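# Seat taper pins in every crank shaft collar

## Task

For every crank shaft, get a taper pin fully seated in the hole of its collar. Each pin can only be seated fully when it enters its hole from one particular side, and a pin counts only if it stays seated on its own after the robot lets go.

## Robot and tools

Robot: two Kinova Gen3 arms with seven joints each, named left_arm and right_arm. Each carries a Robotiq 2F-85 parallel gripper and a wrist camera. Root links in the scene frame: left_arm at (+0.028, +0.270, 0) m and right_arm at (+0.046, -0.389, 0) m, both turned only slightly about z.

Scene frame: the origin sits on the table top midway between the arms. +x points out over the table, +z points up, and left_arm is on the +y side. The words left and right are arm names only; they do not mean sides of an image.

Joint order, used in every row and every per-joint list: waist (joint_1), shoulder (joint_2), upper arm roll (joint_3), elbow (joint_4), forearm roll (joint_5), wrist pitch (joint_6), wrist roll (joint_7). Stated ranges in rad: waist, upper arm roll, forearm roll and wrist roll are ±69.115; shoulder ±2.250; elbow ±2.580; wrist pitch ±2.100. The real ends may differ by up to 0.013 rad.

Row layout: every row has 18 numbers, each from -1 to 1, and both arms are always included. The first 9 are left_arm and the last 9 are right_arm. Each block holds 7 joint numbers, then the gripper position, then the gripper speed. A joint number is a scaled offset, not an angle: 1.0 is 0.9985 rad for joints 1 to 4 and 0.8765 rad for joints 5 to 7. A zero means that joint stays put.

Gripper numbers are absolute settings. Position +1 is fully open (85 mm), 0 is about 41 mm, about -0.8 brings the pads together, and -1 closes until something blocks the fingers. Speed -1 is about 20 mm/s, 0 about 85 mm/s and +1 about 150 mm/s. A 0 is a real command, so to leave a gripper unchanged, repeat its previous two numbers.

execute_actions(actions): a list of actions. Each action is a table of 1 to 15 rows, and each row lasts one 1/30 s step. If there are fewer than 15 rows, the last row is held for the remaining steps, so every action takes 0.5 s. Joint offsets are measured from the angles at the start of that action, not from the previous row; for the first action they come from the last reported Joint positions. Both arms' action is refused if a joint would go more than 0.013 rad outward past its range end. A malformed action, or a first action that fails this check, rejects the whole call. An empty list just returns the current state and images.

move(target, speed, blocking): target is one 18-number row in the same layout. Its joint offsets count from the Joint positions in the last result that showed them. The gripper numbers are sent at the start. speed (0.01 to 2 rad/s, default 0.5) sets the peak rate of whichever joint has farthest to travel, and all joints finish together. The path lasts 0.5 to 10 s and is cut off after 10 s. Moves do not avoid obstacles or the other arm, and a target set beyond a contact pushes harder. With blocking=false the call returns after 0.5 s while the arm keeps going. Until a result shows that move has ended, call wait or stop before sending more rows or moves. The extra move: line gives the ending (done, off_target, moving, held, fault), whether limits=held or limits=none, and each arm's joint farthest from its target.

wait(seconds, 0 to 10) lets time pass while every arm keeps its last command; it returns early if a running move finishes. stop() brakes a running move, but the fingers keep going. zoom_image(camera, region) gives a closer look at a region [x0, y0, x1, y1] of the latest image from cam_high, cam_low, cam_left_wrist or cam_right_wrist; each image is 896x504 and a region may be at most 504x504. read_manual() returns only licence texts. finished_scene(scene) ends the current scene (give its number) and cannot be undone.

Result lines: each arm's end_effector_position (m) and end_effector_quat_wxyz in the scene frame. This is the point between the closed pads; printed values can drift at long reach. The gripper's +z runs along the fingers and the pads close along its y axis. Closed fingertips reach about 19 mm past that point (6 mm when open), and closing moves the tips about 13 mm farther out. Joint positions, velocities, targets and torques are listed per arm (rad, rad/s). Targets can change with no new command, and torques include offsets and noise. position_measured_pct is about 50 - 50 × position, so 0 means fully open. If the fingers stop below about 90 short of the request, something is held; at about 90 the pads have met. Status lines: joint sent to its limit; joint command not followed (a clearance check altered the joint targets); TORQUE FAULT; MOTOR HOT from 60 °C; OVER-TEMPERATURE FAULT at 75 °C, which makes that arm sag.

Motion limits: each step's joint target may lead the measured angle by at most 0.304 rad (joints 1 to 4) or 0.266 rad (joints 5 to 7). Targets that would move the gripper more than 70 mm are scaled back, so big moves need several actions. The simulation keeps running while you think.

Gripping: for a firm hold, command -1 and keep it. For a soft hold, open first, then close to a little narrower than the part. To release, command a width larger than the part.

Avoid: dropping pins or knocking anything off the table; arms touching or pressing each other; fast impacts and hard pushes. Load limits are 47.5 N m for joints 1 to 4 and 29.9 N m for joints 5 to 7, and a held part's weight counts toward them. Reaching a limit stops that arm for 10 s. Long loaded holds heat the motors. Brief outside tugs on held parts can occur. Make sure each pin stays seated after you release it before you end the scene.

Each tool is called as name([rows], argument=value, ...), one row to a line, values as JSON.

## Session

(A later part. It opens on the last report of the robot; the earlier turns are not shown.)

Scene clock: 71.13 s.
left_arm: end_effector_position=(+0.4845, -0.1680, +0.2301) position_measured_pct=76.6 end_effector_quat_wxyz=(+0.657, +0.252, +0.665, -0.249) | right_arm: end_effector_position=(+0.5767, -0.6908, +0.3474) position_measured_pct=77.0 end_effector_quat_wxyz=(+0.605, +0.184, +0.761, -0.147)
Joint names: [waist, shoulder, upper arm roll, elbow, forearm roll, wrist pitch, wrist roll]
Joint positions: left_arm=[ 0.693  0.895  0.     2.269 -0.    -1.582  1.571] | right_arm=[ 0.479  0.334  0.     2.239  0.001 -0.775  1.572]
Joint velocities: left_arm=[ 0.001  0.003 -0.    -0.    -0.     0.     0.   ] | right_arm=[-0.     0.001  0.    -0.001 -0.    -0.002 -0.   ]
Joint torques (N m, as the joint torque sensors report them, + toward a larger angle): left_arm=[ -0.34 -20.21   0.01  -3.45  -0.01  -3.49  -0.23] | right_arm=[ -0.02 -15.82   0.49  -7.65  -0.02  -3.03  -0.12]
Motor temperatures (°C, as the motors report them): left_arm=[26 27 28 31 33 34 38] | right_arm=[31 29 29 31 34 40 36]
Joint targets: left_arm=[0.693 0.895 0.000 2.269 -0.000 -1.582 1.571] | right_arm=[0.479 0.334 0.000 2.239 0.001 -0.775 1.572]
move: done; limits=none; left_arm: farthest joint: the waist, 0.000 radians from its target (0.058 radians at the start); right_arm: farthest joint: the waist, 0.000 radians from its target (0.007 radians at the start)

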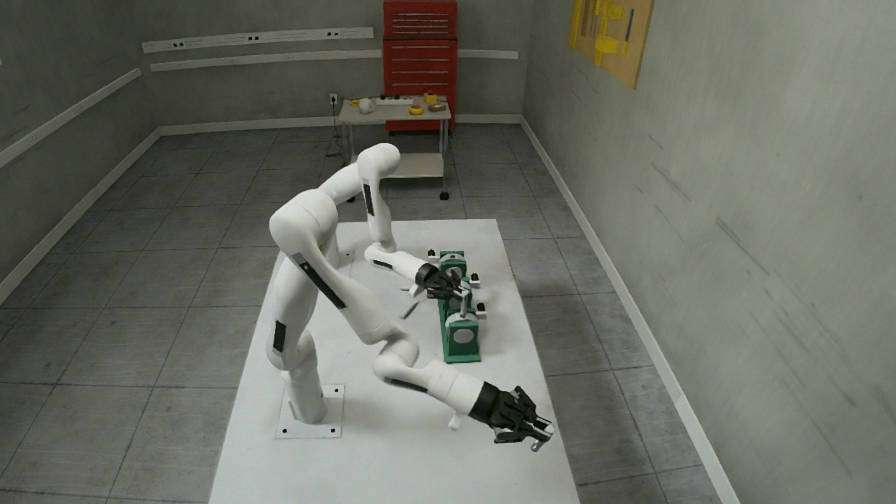

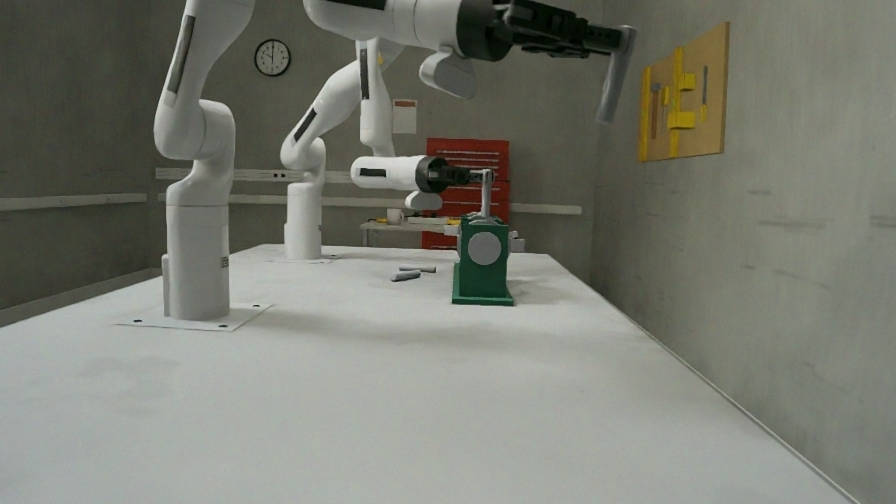

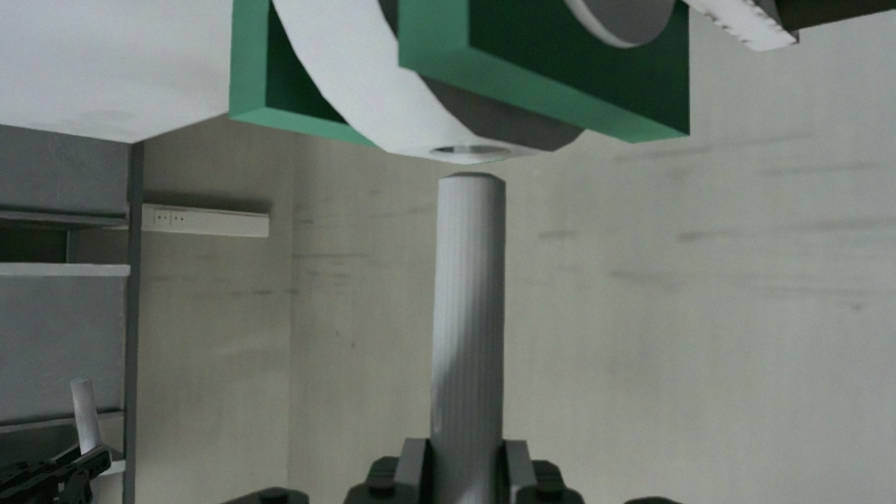

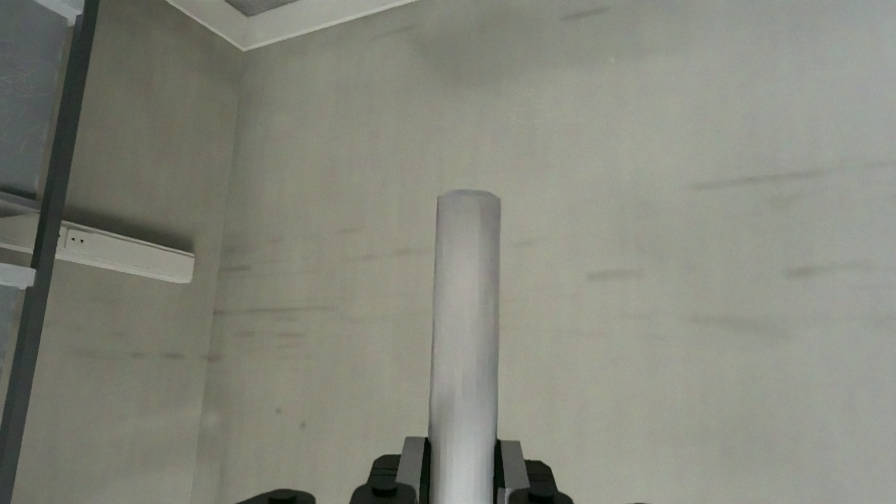

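zoom_image(camera="cam_high", region=[435,270,495,335])

Region (435, 270, 495, 335) of cam_high's 896x504 image, scaled by 7.754, with more detail than that image has; it fills the left 465 columns of this view, and the rest is white.

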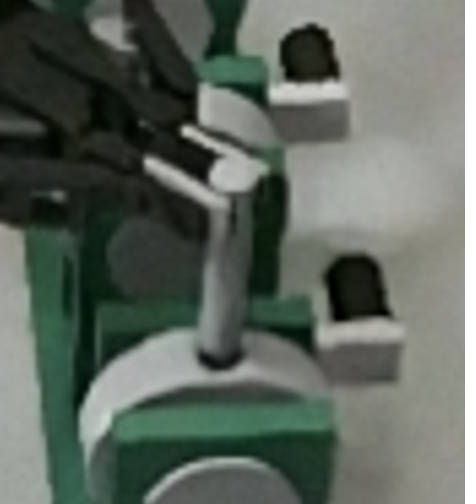

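move(target=[0.001,0.061,0,-0.0125,0,-0.0553,0,-1,0, 0,0,0,0,0,-0.06,0,-1,0], speed=0.07)

Scene clock: 72.83 s.
left_arm: end_effector_position=(+0.4842, -0.1686, +0.2105) position_measured_pct=76.6 end_effector_quat_wxyz=(+0.657, +0.253, +0.665, -0.250) | right_arm: end_effector_position=(+0.5796, -0.6922, +0.3635) position_measured_pct=77.0 end_effector_quat_wxyz=(+0.625, +0.180, +0.744, -0.152)
Joint names: [waist, shoulder, upper arm roll, elbow, forearm roll, wrist pitch, wrist roll]
Joint positions: left_arm=[ 0.693  0.956  0.     2.257 -0.    -1.63   1.571] | right_arm=[ 0.479  0.334  0.     2.239  0.001 -0.828  1.572]
Joint velocities: left_arm=[ 0.     0.003  0.001 -0.001 -0.     0.002 -0.   ] | right_arm=[ 0.    -0.001 -0.001  0.001  0.     0.     0.   ]
Joint torques (N m, as the joint torque sensors report them, + toward a larger angle): left_arm=[ -0.14 -20.88  -0.44  -3.29   0.03  -3.85  -0.03] | right_arm=[ -0.14 -16.03   0.34  -8.53  -0.05  -3.29  -0.29]
Motor temperatures (°C, as the motors report them): left_arm=[26 27 28 31 33 34 38] | right_arm=[31 29 29 31 34 40 36]
Joint targets: left_arm=[0.694 0.956 0.000 2.257 -0.000 -1.630 1.571] | right_arm=[0.479 0.334 0.000 2.239 0.001 -0.828 1.572]
move: done; limits=none; left_arm: farthest joint: the waist, 0.001 radians from its target (0.001 radians at the start); right_arm: farthest joint: the waist, 0.000 radians from its target (0.000 radians at the start)

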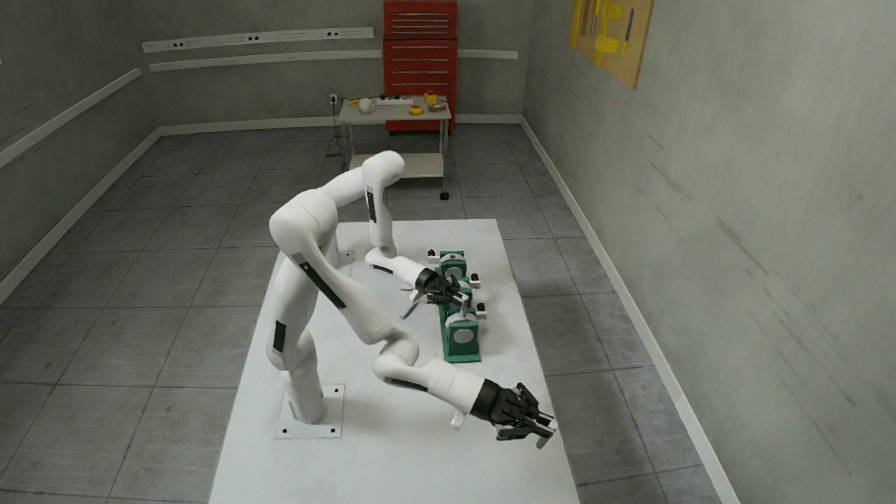

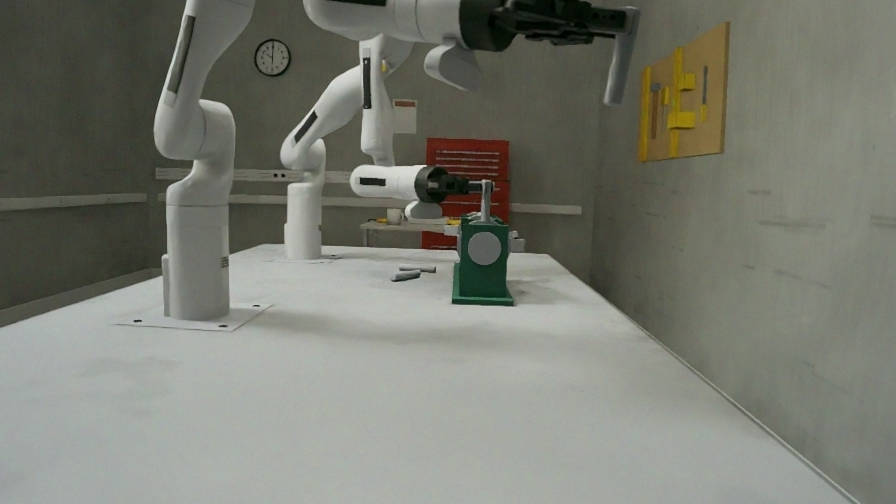

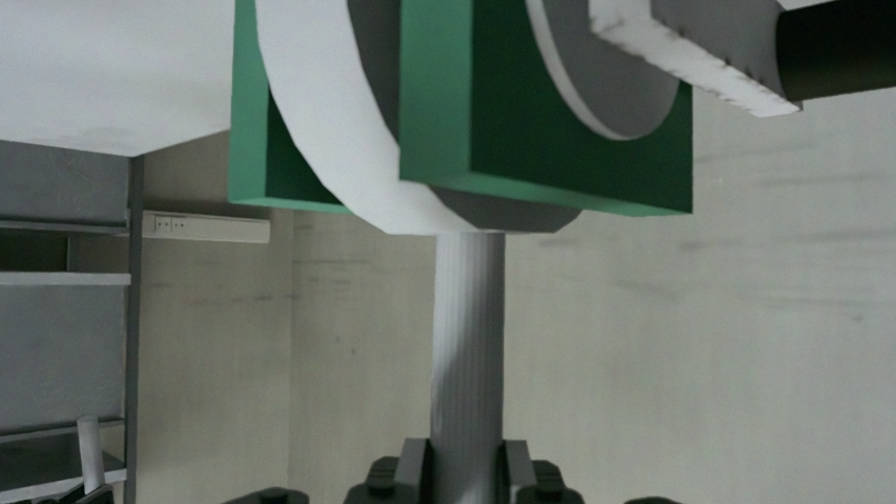

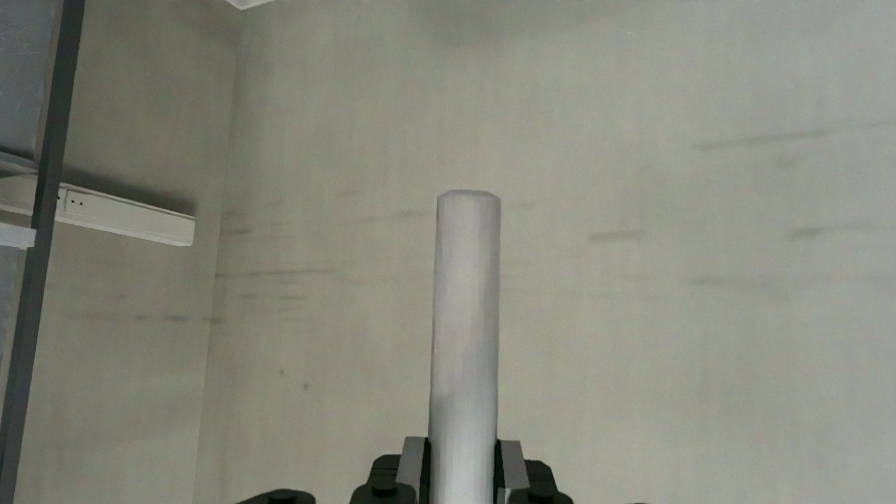

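In. Continue.

move(target=[0,0.0916,0,-0.0246,0,-0.0766,0,-1,0, 0,0,0,0,0,-0.1,0,-1,0], speed=0.1)

execute_actions([
  [[0,0,0,0,0,0,0,-0.3,-0.8, 0,0,0,0,0,0,0,-1,0]],
  [[0,0,0,0,0,0,0,-0.3,-0.8, 0,0,0,0,0,0,0,-1,0]],
])

Scene clock: 74.30 s.
left_arm: end_effector_position=(+0.4842, -0.1687, +0.1832) position_measured_pct=76.6 end_effector_quat_wxyz=(+0.659, +0.252, +0.663, -0.251) | right_arm: end_effector_position=(+0.5827, -0.6939, +0.3906) position_measured_pct=77.0 end_effector_quat_wxyz=(+0.657, +0.173, +0.716, -0.160)
Joint names: [waist, shoulder, upper arm roll, elbow, forearm roll, wrist pitch, wrist roll]
Joint positions: left_arm=[ 0.694  1.044  0.001  2.233  0.    -1.7    1.571] | right_arm=[ 0.479  0.334  0.     2.239  0.001 -0.915  1.572]
Joint velocities: left_arm=[ 0.     0.001  0.001 -0.001  0.    -0.001 -0.   ] | right_arm=[ 0.     0.    -0.    -0.    -0.     0.001  0.   ]
Joint torques (N m, as the joint torque sensors report them, + toward a larger angle): left_arm=[ -0.17 -17.27   0.21  -2.49   0.08  -1.72  -0.22] | right_arm=[ -0.36 -16.06   0.    -8.25   0.21  -3.02  -0.08]
Motor temperatures (°C, as the motors report them): left_arm=[26 27 28 31 33 34 38] | right_arm=[31 29 29 31 34 40 36]
Joint targets: left_arm=[0.693 1.047 0.000 2.232 -0.000 -1.697 1.571] | right_arm=[0.479 0.334 0.000 2.239 0.001 -0.915 1.572]
move: done; limits=none; left_arm: farthest joint: the shoulder, 0.004 radians from its target (0.092 radians at the start); right_arm: farthest joint: the waist, 0.000 radians from its target (0.000 radians at the start)

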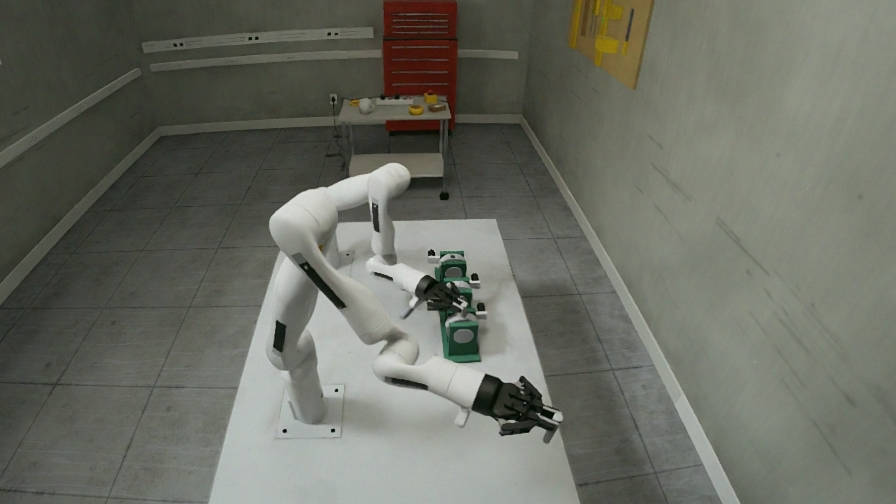

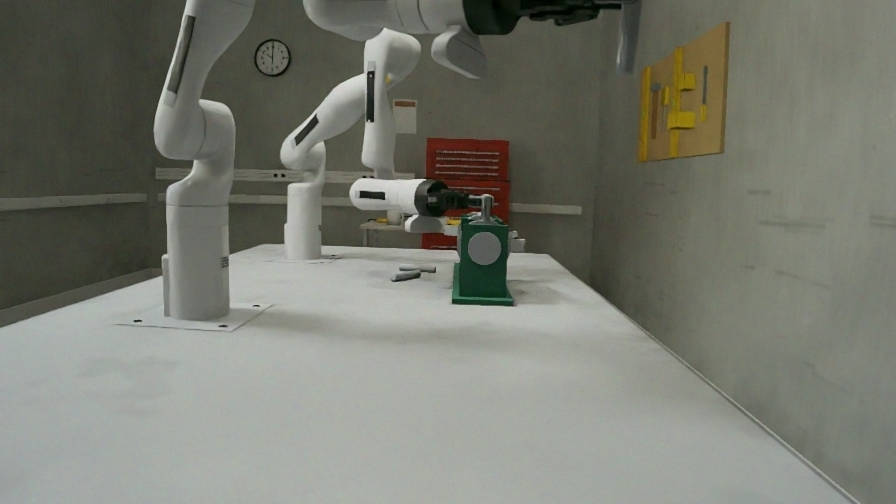

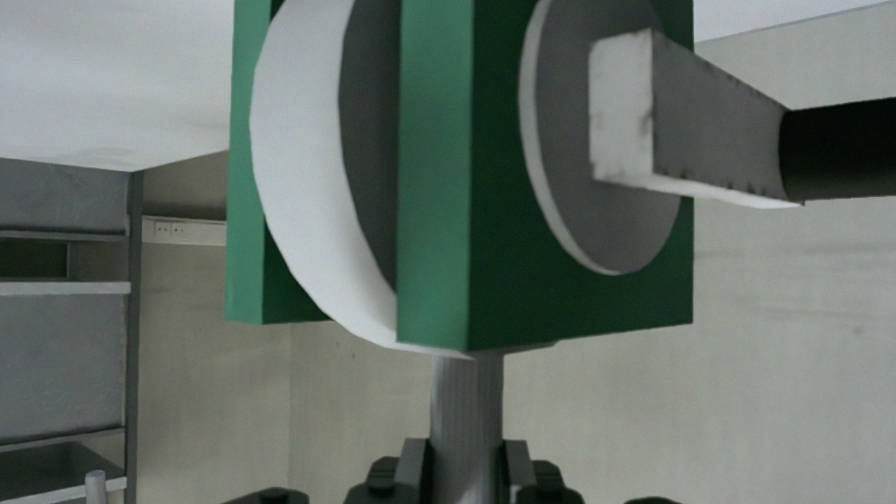

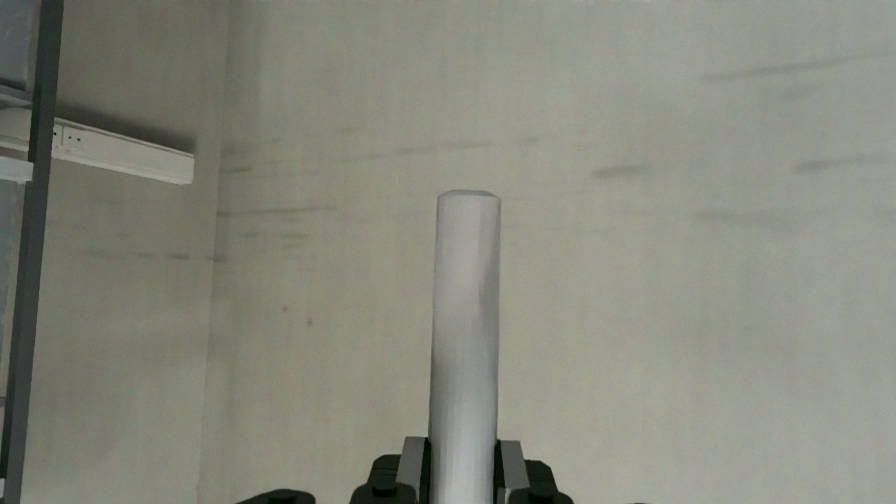

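Scene clock: 75.30 s.
left_arm: end_effector_position=(+0.4842, -0.1687, +0.1832) position_measured_pct=65.1 end_effector_quat_wxyz=(+0.659, +0.252, +0.663, -0.251) | right_arm: end_effector_position=(+0.5827, -0.6939, +0.3906) position_measured_pct=77.0 end_effector_quat_wxyz=(+0.657, +0.173, +0.716, -0.160)
Joint names: [waist, shoulder, upper arm roll, elbow, forearm roll, wrist pitch, wrist roll]
Joint positions: left_arm=[ 0.694  1.044  0.001  2.233  0.    -1.7    1.571] | right_arm=[ 0.479  0.334  0.     2.239  0.001 -0.915  1.572]
Joint velocities: left_arm=[-0.001 -0.    -0.     0.    -0.     0.     0.   ] | right_arm=[-0.    -0.     0.001 -0.002  0.    -0.001  0.   ]
Joint torques (N m, as the joint torque sensors report them, + toward a larger angle): left_arm=[ -0.06 -20.07   0.04  -1.97  -0.03  -3.24  -0.14] | right_arm=[ -0.28 -16.25   0.4   -8.26   0.29  -3.09  -0.08]
Motor temperatures (°C, as the motors report them): left_arm=[26 27 28 31 33 34 38] | right_arm=[31 29 29 31 34 40 36]
Joint targets: left_arm=[0.694 1.044 0.001 2.233 0.000 -1.700 1.571] | right_arm=[0.479 0.334 0.000 2.239 0.001 -0.915 1.572]

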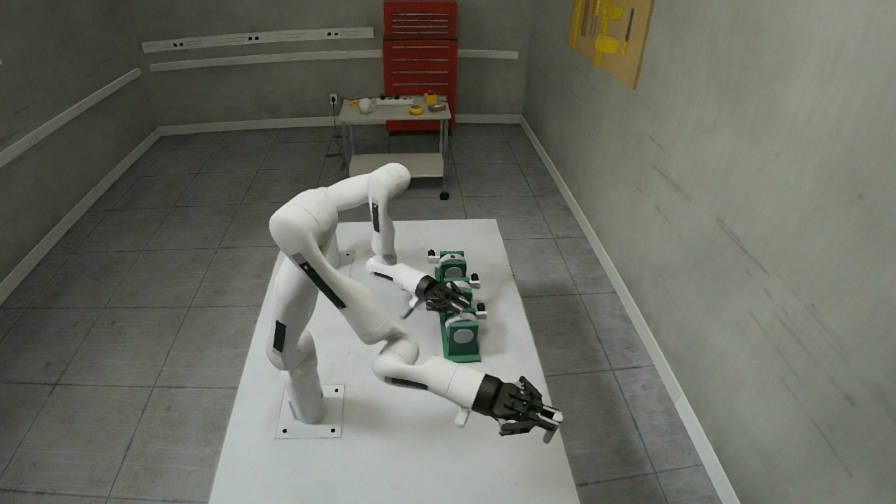

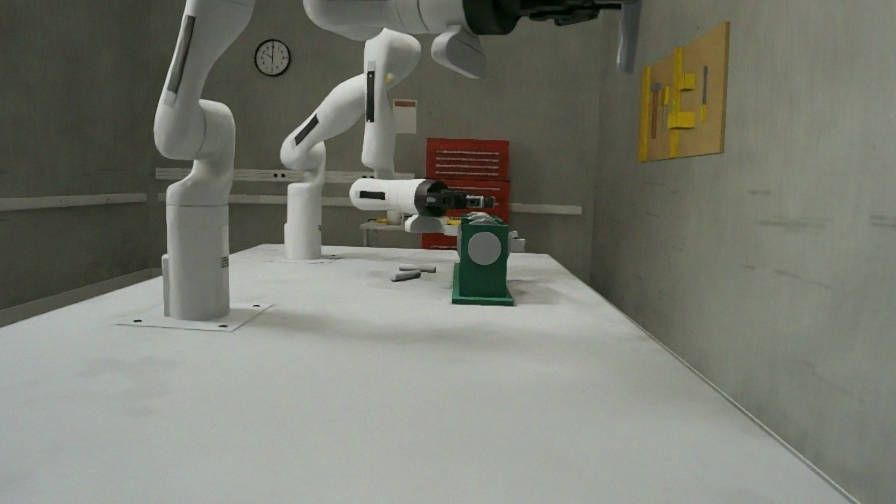

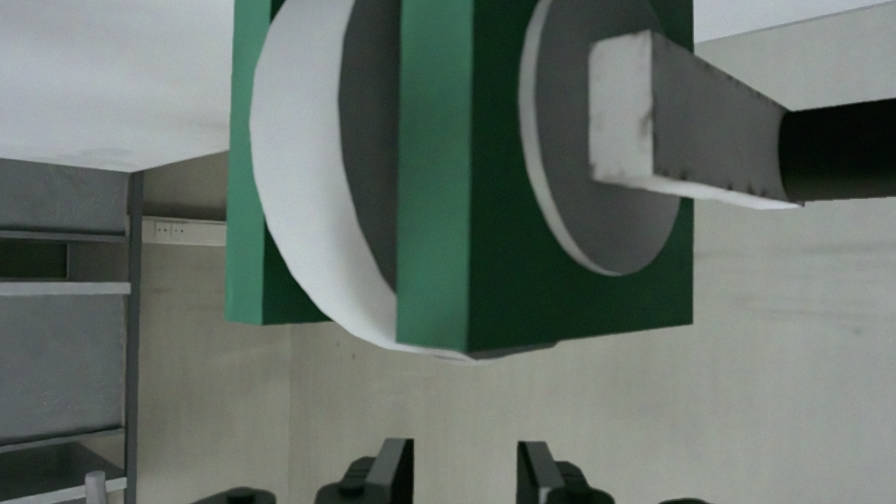

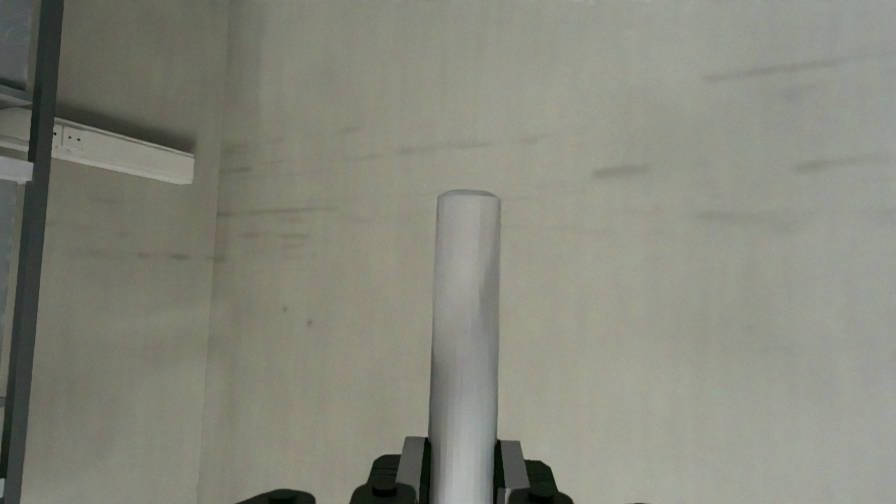

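execute_actions([
  [[-0.05,-0.3,0,0.04,0,0.3,0,-0.3,0, -0.1,0,0,0,0,0,0,-1,0]],
  [[-0.4,-0.2,0,0,0,0.23,0,-0.3,0, -0.3,0,0,0,0,0,0,-1,0]],
  [[-0.45,-0.1,0,0,0,0.2,0,-0.3,0, -0.4,0.1,0,0,0,-0.15,0,-1,0]],
  [[-0.4,0,0,-0.1,0,0.4,0,-1,0, -0.4,0.15,0,0,0,-0.17,0,-1,0]],
  [[0,-0.1,0,-0.1,0,0.4,0,-1,0, -0.2,0.15,0,0,0,-0.17,0,-1,0]],
])

Scene clock: 78.43 s.
left_arm: end_effector_position=(+0.6254, +0.4906, +0.2823) position_measured_pct=91.7 end_effector_quat_wxyz=(+0.516, -0.166, +0.834, +0.102) | right_arm: end_effector_position=(+0.5055, +0.0649, +0.2788) position_measured_pct=77.0 end_effector_quat_wxyz=(+0.630, -0.289, +0.667, +0.273)
Joint names: [waist, shoulder, upper arm roll, elbow, forearm roll, wrist pitch, wrist roll]
Joint positions: left_arm=[-0.424  0.408 -0.001  2.08   0.001 -0.453  1.571] | right_arm=[-0.81   0.706 -0.003  2.238  0.003 -1.315  1.572]
Joint velocities: left_arm=[ 0.003 -0.018 -0.003 -0.005  0.    -0.     0.   ] | right_arm=[-0.024  0.021  0.002  0.     0.001  0.     0.   ]
Joint torques (N m, as the joint torque sensors report them, + toward a larger angle): left_arm=[  0.02 -16.77  -0.27  -8.62  -0.01  -2.64  -0.26] | right_arm=[  0.14 -20.     0.33  -4.9   -0.03  -3.16  -0.07]
Motor temperatures (°C, as the motors report them): left_arm=[26 27 28 31 33 34 38] | right_arm=[31 29 29 31 34 40 36]
Joint targets: left_arm=[-0.423 0.406 -0.001 2.079 0.001 -0.453 1.571] | right_arm=[-0.813 0.708 -0.003 2.238 0.003 -1.315 1.572]

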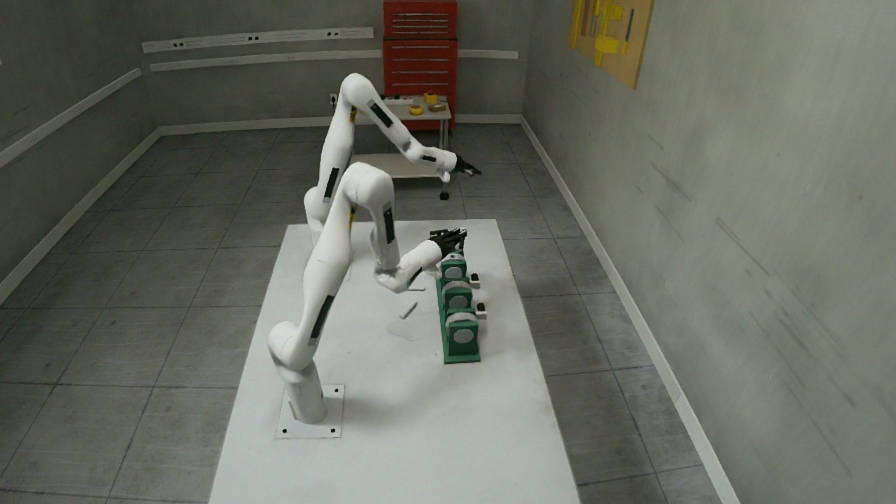

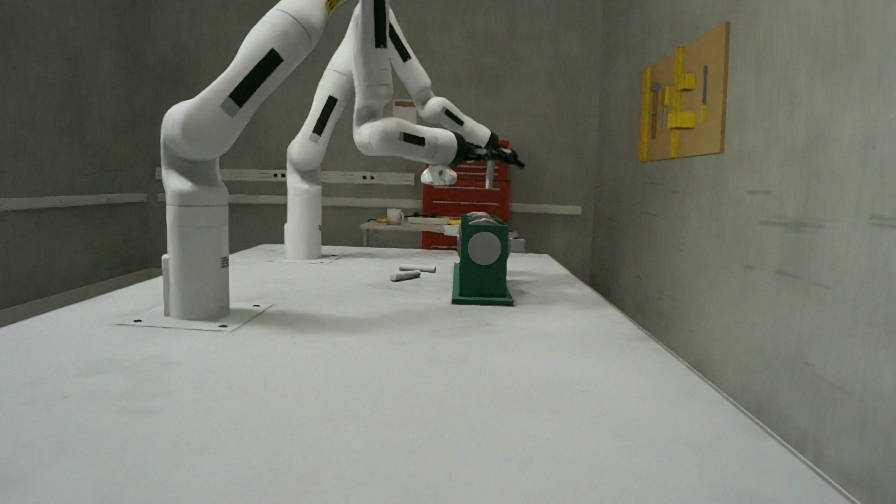

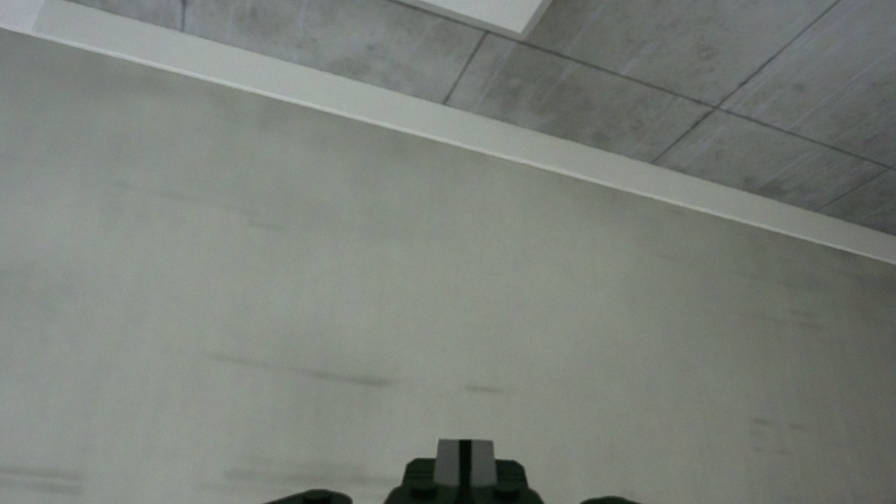

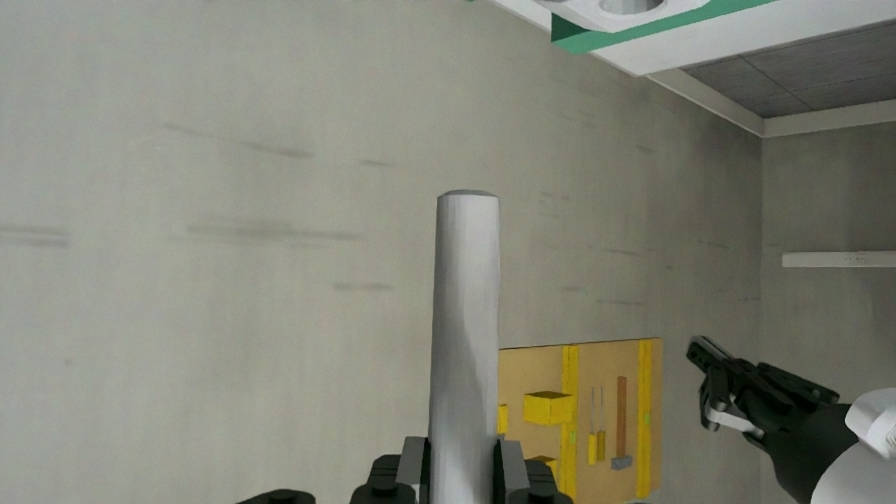

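move(target=[0,0,0,0,0,0,0,-1,0, -0.0711,0.1917,0.003,-0.0661,-0.003,-0.1958,-0.001,-1,0], speed=0.4)

zoom_image(camera="cam_high", region=[420,220,490,330])

zoom_image(camera="cam_low", region=[450,180,520,230])

Scene clock: 79.67 s.
left_arm: end_effector_position=(+0.6254, +0.4906, +0.2823) position_measured_pct=91.7 end_effector_quat_wxyz=(+0.516, -0.166, +0.834, +0.102) | right_arm: end_effector_position=(+0.4850, +0.1083, +0.2303) position_measured_pct=77.0 end_effector_quat_wxyz=(+0.635, -0.304, +0.643, +0.301)
Joint names: [waist, shoulder, upper arm roll, elbow, forearm roll, wrist pitch, wrist roll]
Joint positions: left_arm=[-0.424  0.408 -0.001  2.08   0.001 -0.453  1.571] | right_arm=[-0.881  0.897 -0.     2.172  0.001 -1.487  1.571]
Joint velocities: left_arm=[ 0. -0.  0.  0. -0.  0. -0.] | right_arm=[-0.001  0.006  0.001 -0.001 -0.    -0.001 -0.   ]
Joint torques (N m, as the joint torque sensors report them, + toward a larger angle): left_arm=[ -0.6  -16.79   0.15  -8.04  -0.13  -3.03  -0.04] | right_arm=[  0.19 -21.83   0.69  -3.79   0.08  -3.39  -0.14]
Motor temperatures (°C, as the motors report them): left_arm=[26 27 28 31 33 34 38] | right_arm=[31 29 29 31 34 40 36]
Joint targets: left_arm=[-0.424 0.408 -0.001 2.080 0.001 -0.453 1.571] | right_arm=[-0.881 0.897 -0.000 2.172 0.001 -1.487 1.571]
move: done; limits=none; left_arm: farthest joint: the waist, 0.000 radians from its target (0.001 radians at the start); right_arm: farthest joint: the waist, 0.000 radians from its target (0.069 radians at the start)

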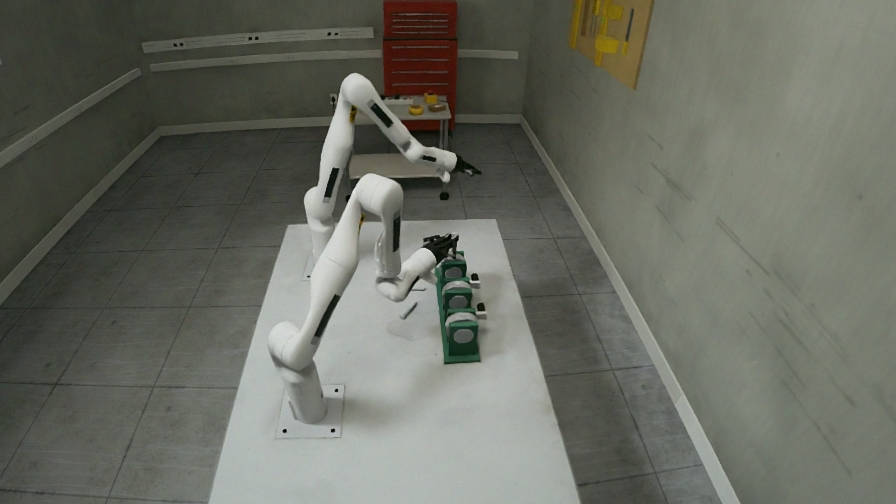

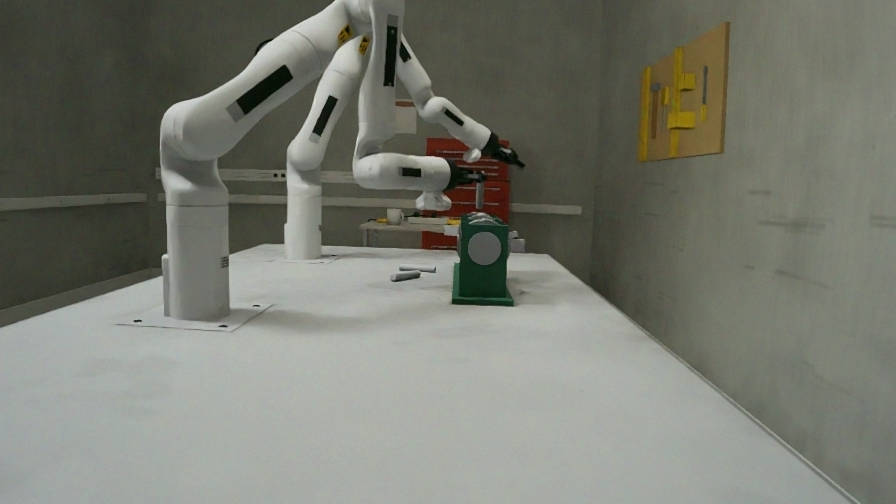

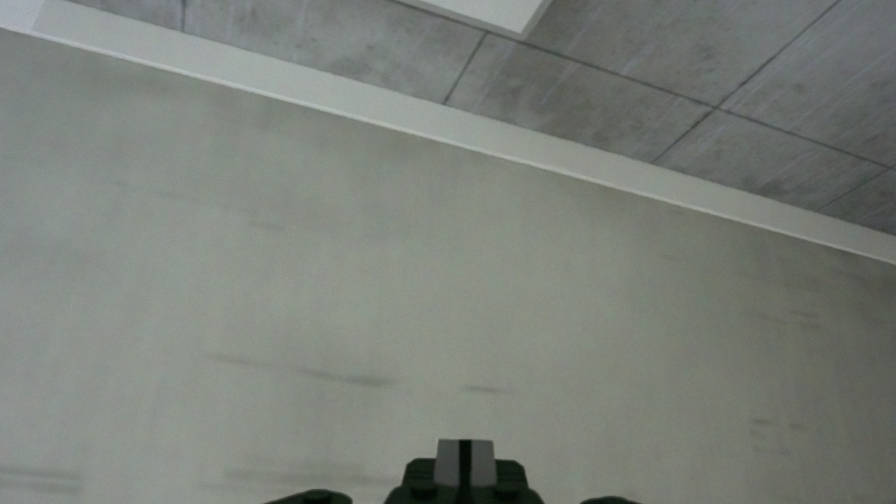

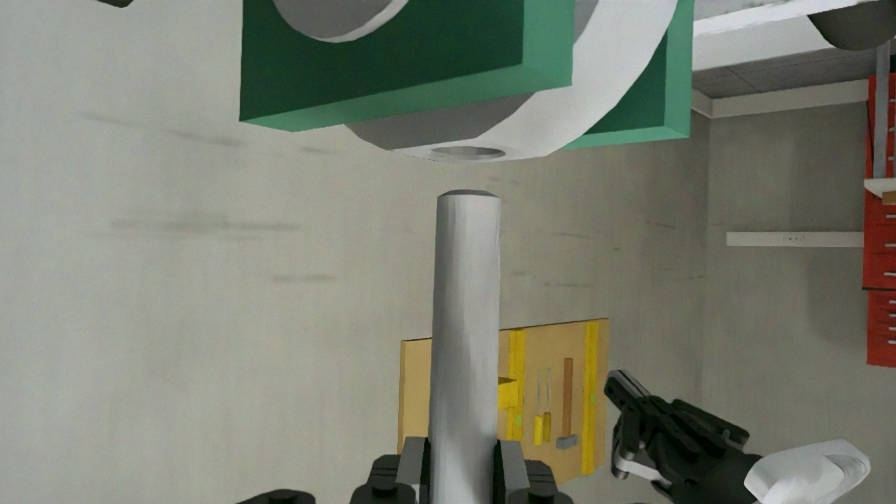

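Region (420, 220, 490, 330) of cam_high's 896x504 image, scaled by 4.582, with more detail than that image has; it fills the left 321 columns of this view, and the rest is white.

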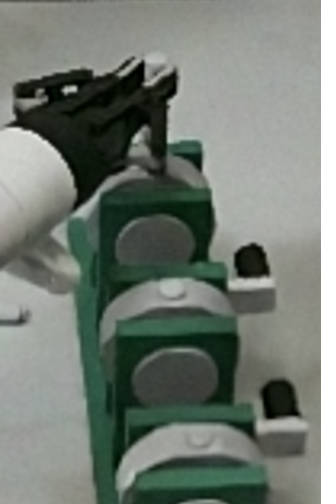

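Region (450, 180, 520, 230) of cam_low's 896x504 image, scaled by 7.200, with more detail than that image has; it fills the top 360 rows of this view, and the rest is white.

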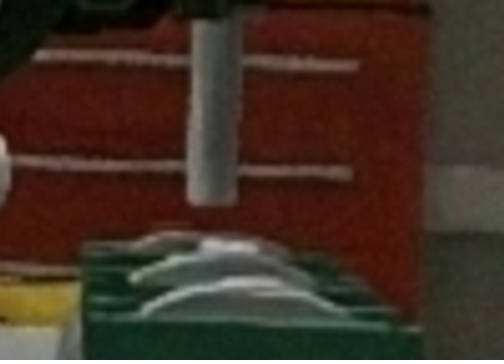

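move(target=[0,0,0,0,0,0,0,-1,0, 0,0.0715,0,-0.015,0,-0.0643,0,-1,0], speed=0.08)

Scene clock: 81.07 s.
left_arm: end_effector_position=(+0.6254, +0.4906, +0.2823) position_measured_pct=91.7 end_effector_quat_wxyz=(+0.516, -0.166, +0.834, +0.102) | right_arm: end_effector_position=(+0.4877, +0.1086, +0.2185) position_measured_pct=77.0 end_effector_quat_wxyz=(+0.645, -0.299, +0.635, +0.304)
Joint names: [waist, shoulder, upper arm roll, elbow, forearm roll, wrist pitch, wrist roll]
Joint positions: left_arm=[-0.424  0.408 -0.001  2.08   0.001 -0.453  1.571] | right_arm=[-0.879  0.955  0.001  2.154 -0.001 -1.553  1.571]
Joint velocities: left_arm=[ 0.     0.    -0.001 -0.     0.     0.    -0.   ] | right_arm=[ 0.     0.002 -0.     0.001  0.001 -0.001  0.   ]
Joint torques (N m, as the joint torque sensors report them, + toward a larger angle): left_arm=[  0.09 -16.65  -0.2   -8.84   0.05  -2.81  -0.03] | right_arm=[ -1.95 -10.52  -0.46  -0.87   0.4    1.88  -0.06]
Motor temperatures (°C, as the motors report them): left_arm=[26 27 28 31 33 34 38] | right_arm=[31 29 29 31 34 40 36]
Joint targets: left_arm=[-0.424 0.408 -0.001 2.080 0.001 -0.453 1.571] | right_arm=[-0.881 0.969 -0.000 2.157 0.001 -1.543 1.571]
move: off_target (right_arm); limits=none; left_arm: farthest joint: the waist, 0.000 radians from its target (0.000 radians at the start); right_arm: farthest joint: the shoulder, 0.014 radians from its target (0.071 radians at the start)

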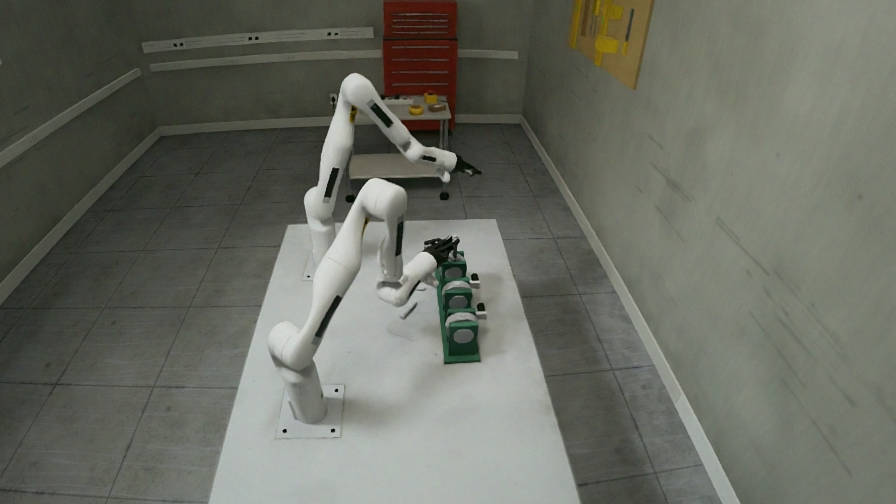

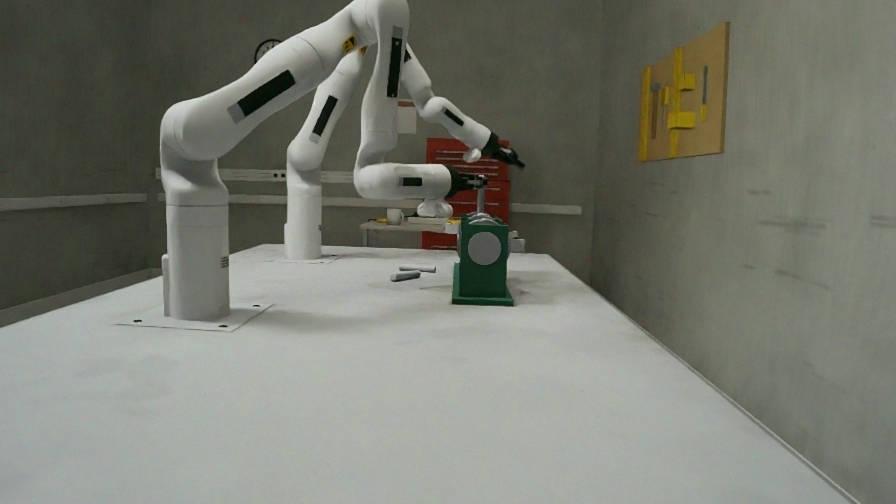

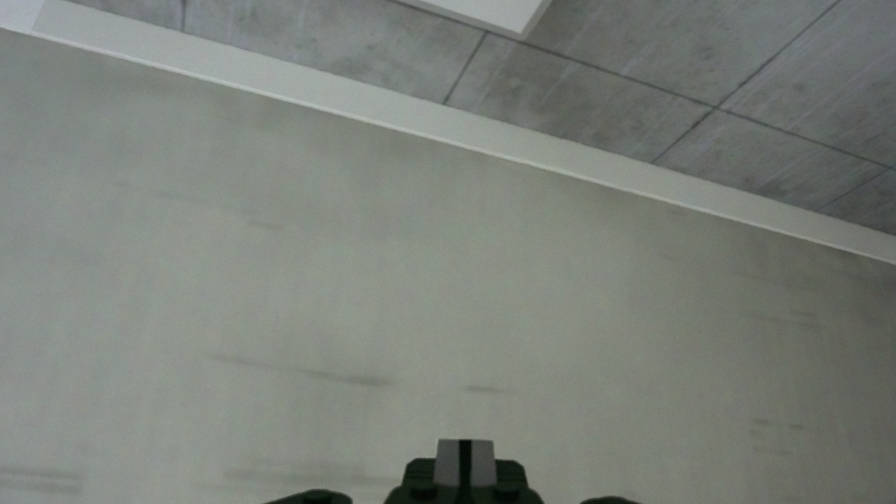

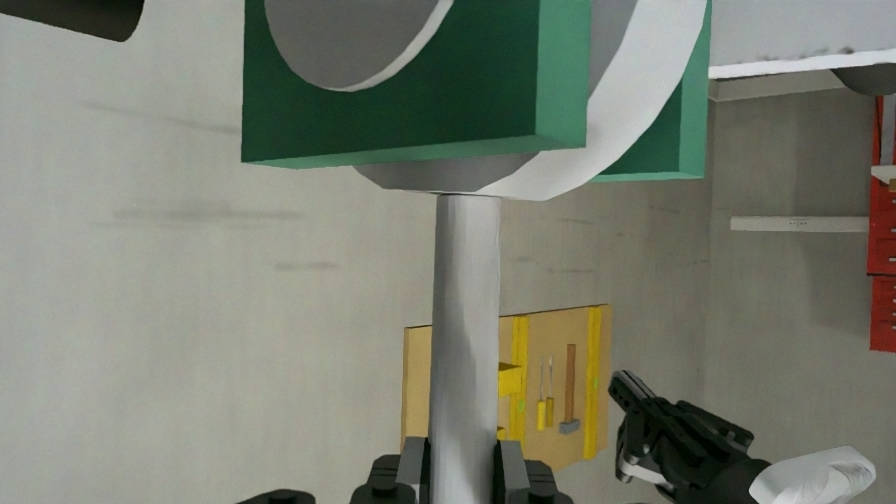

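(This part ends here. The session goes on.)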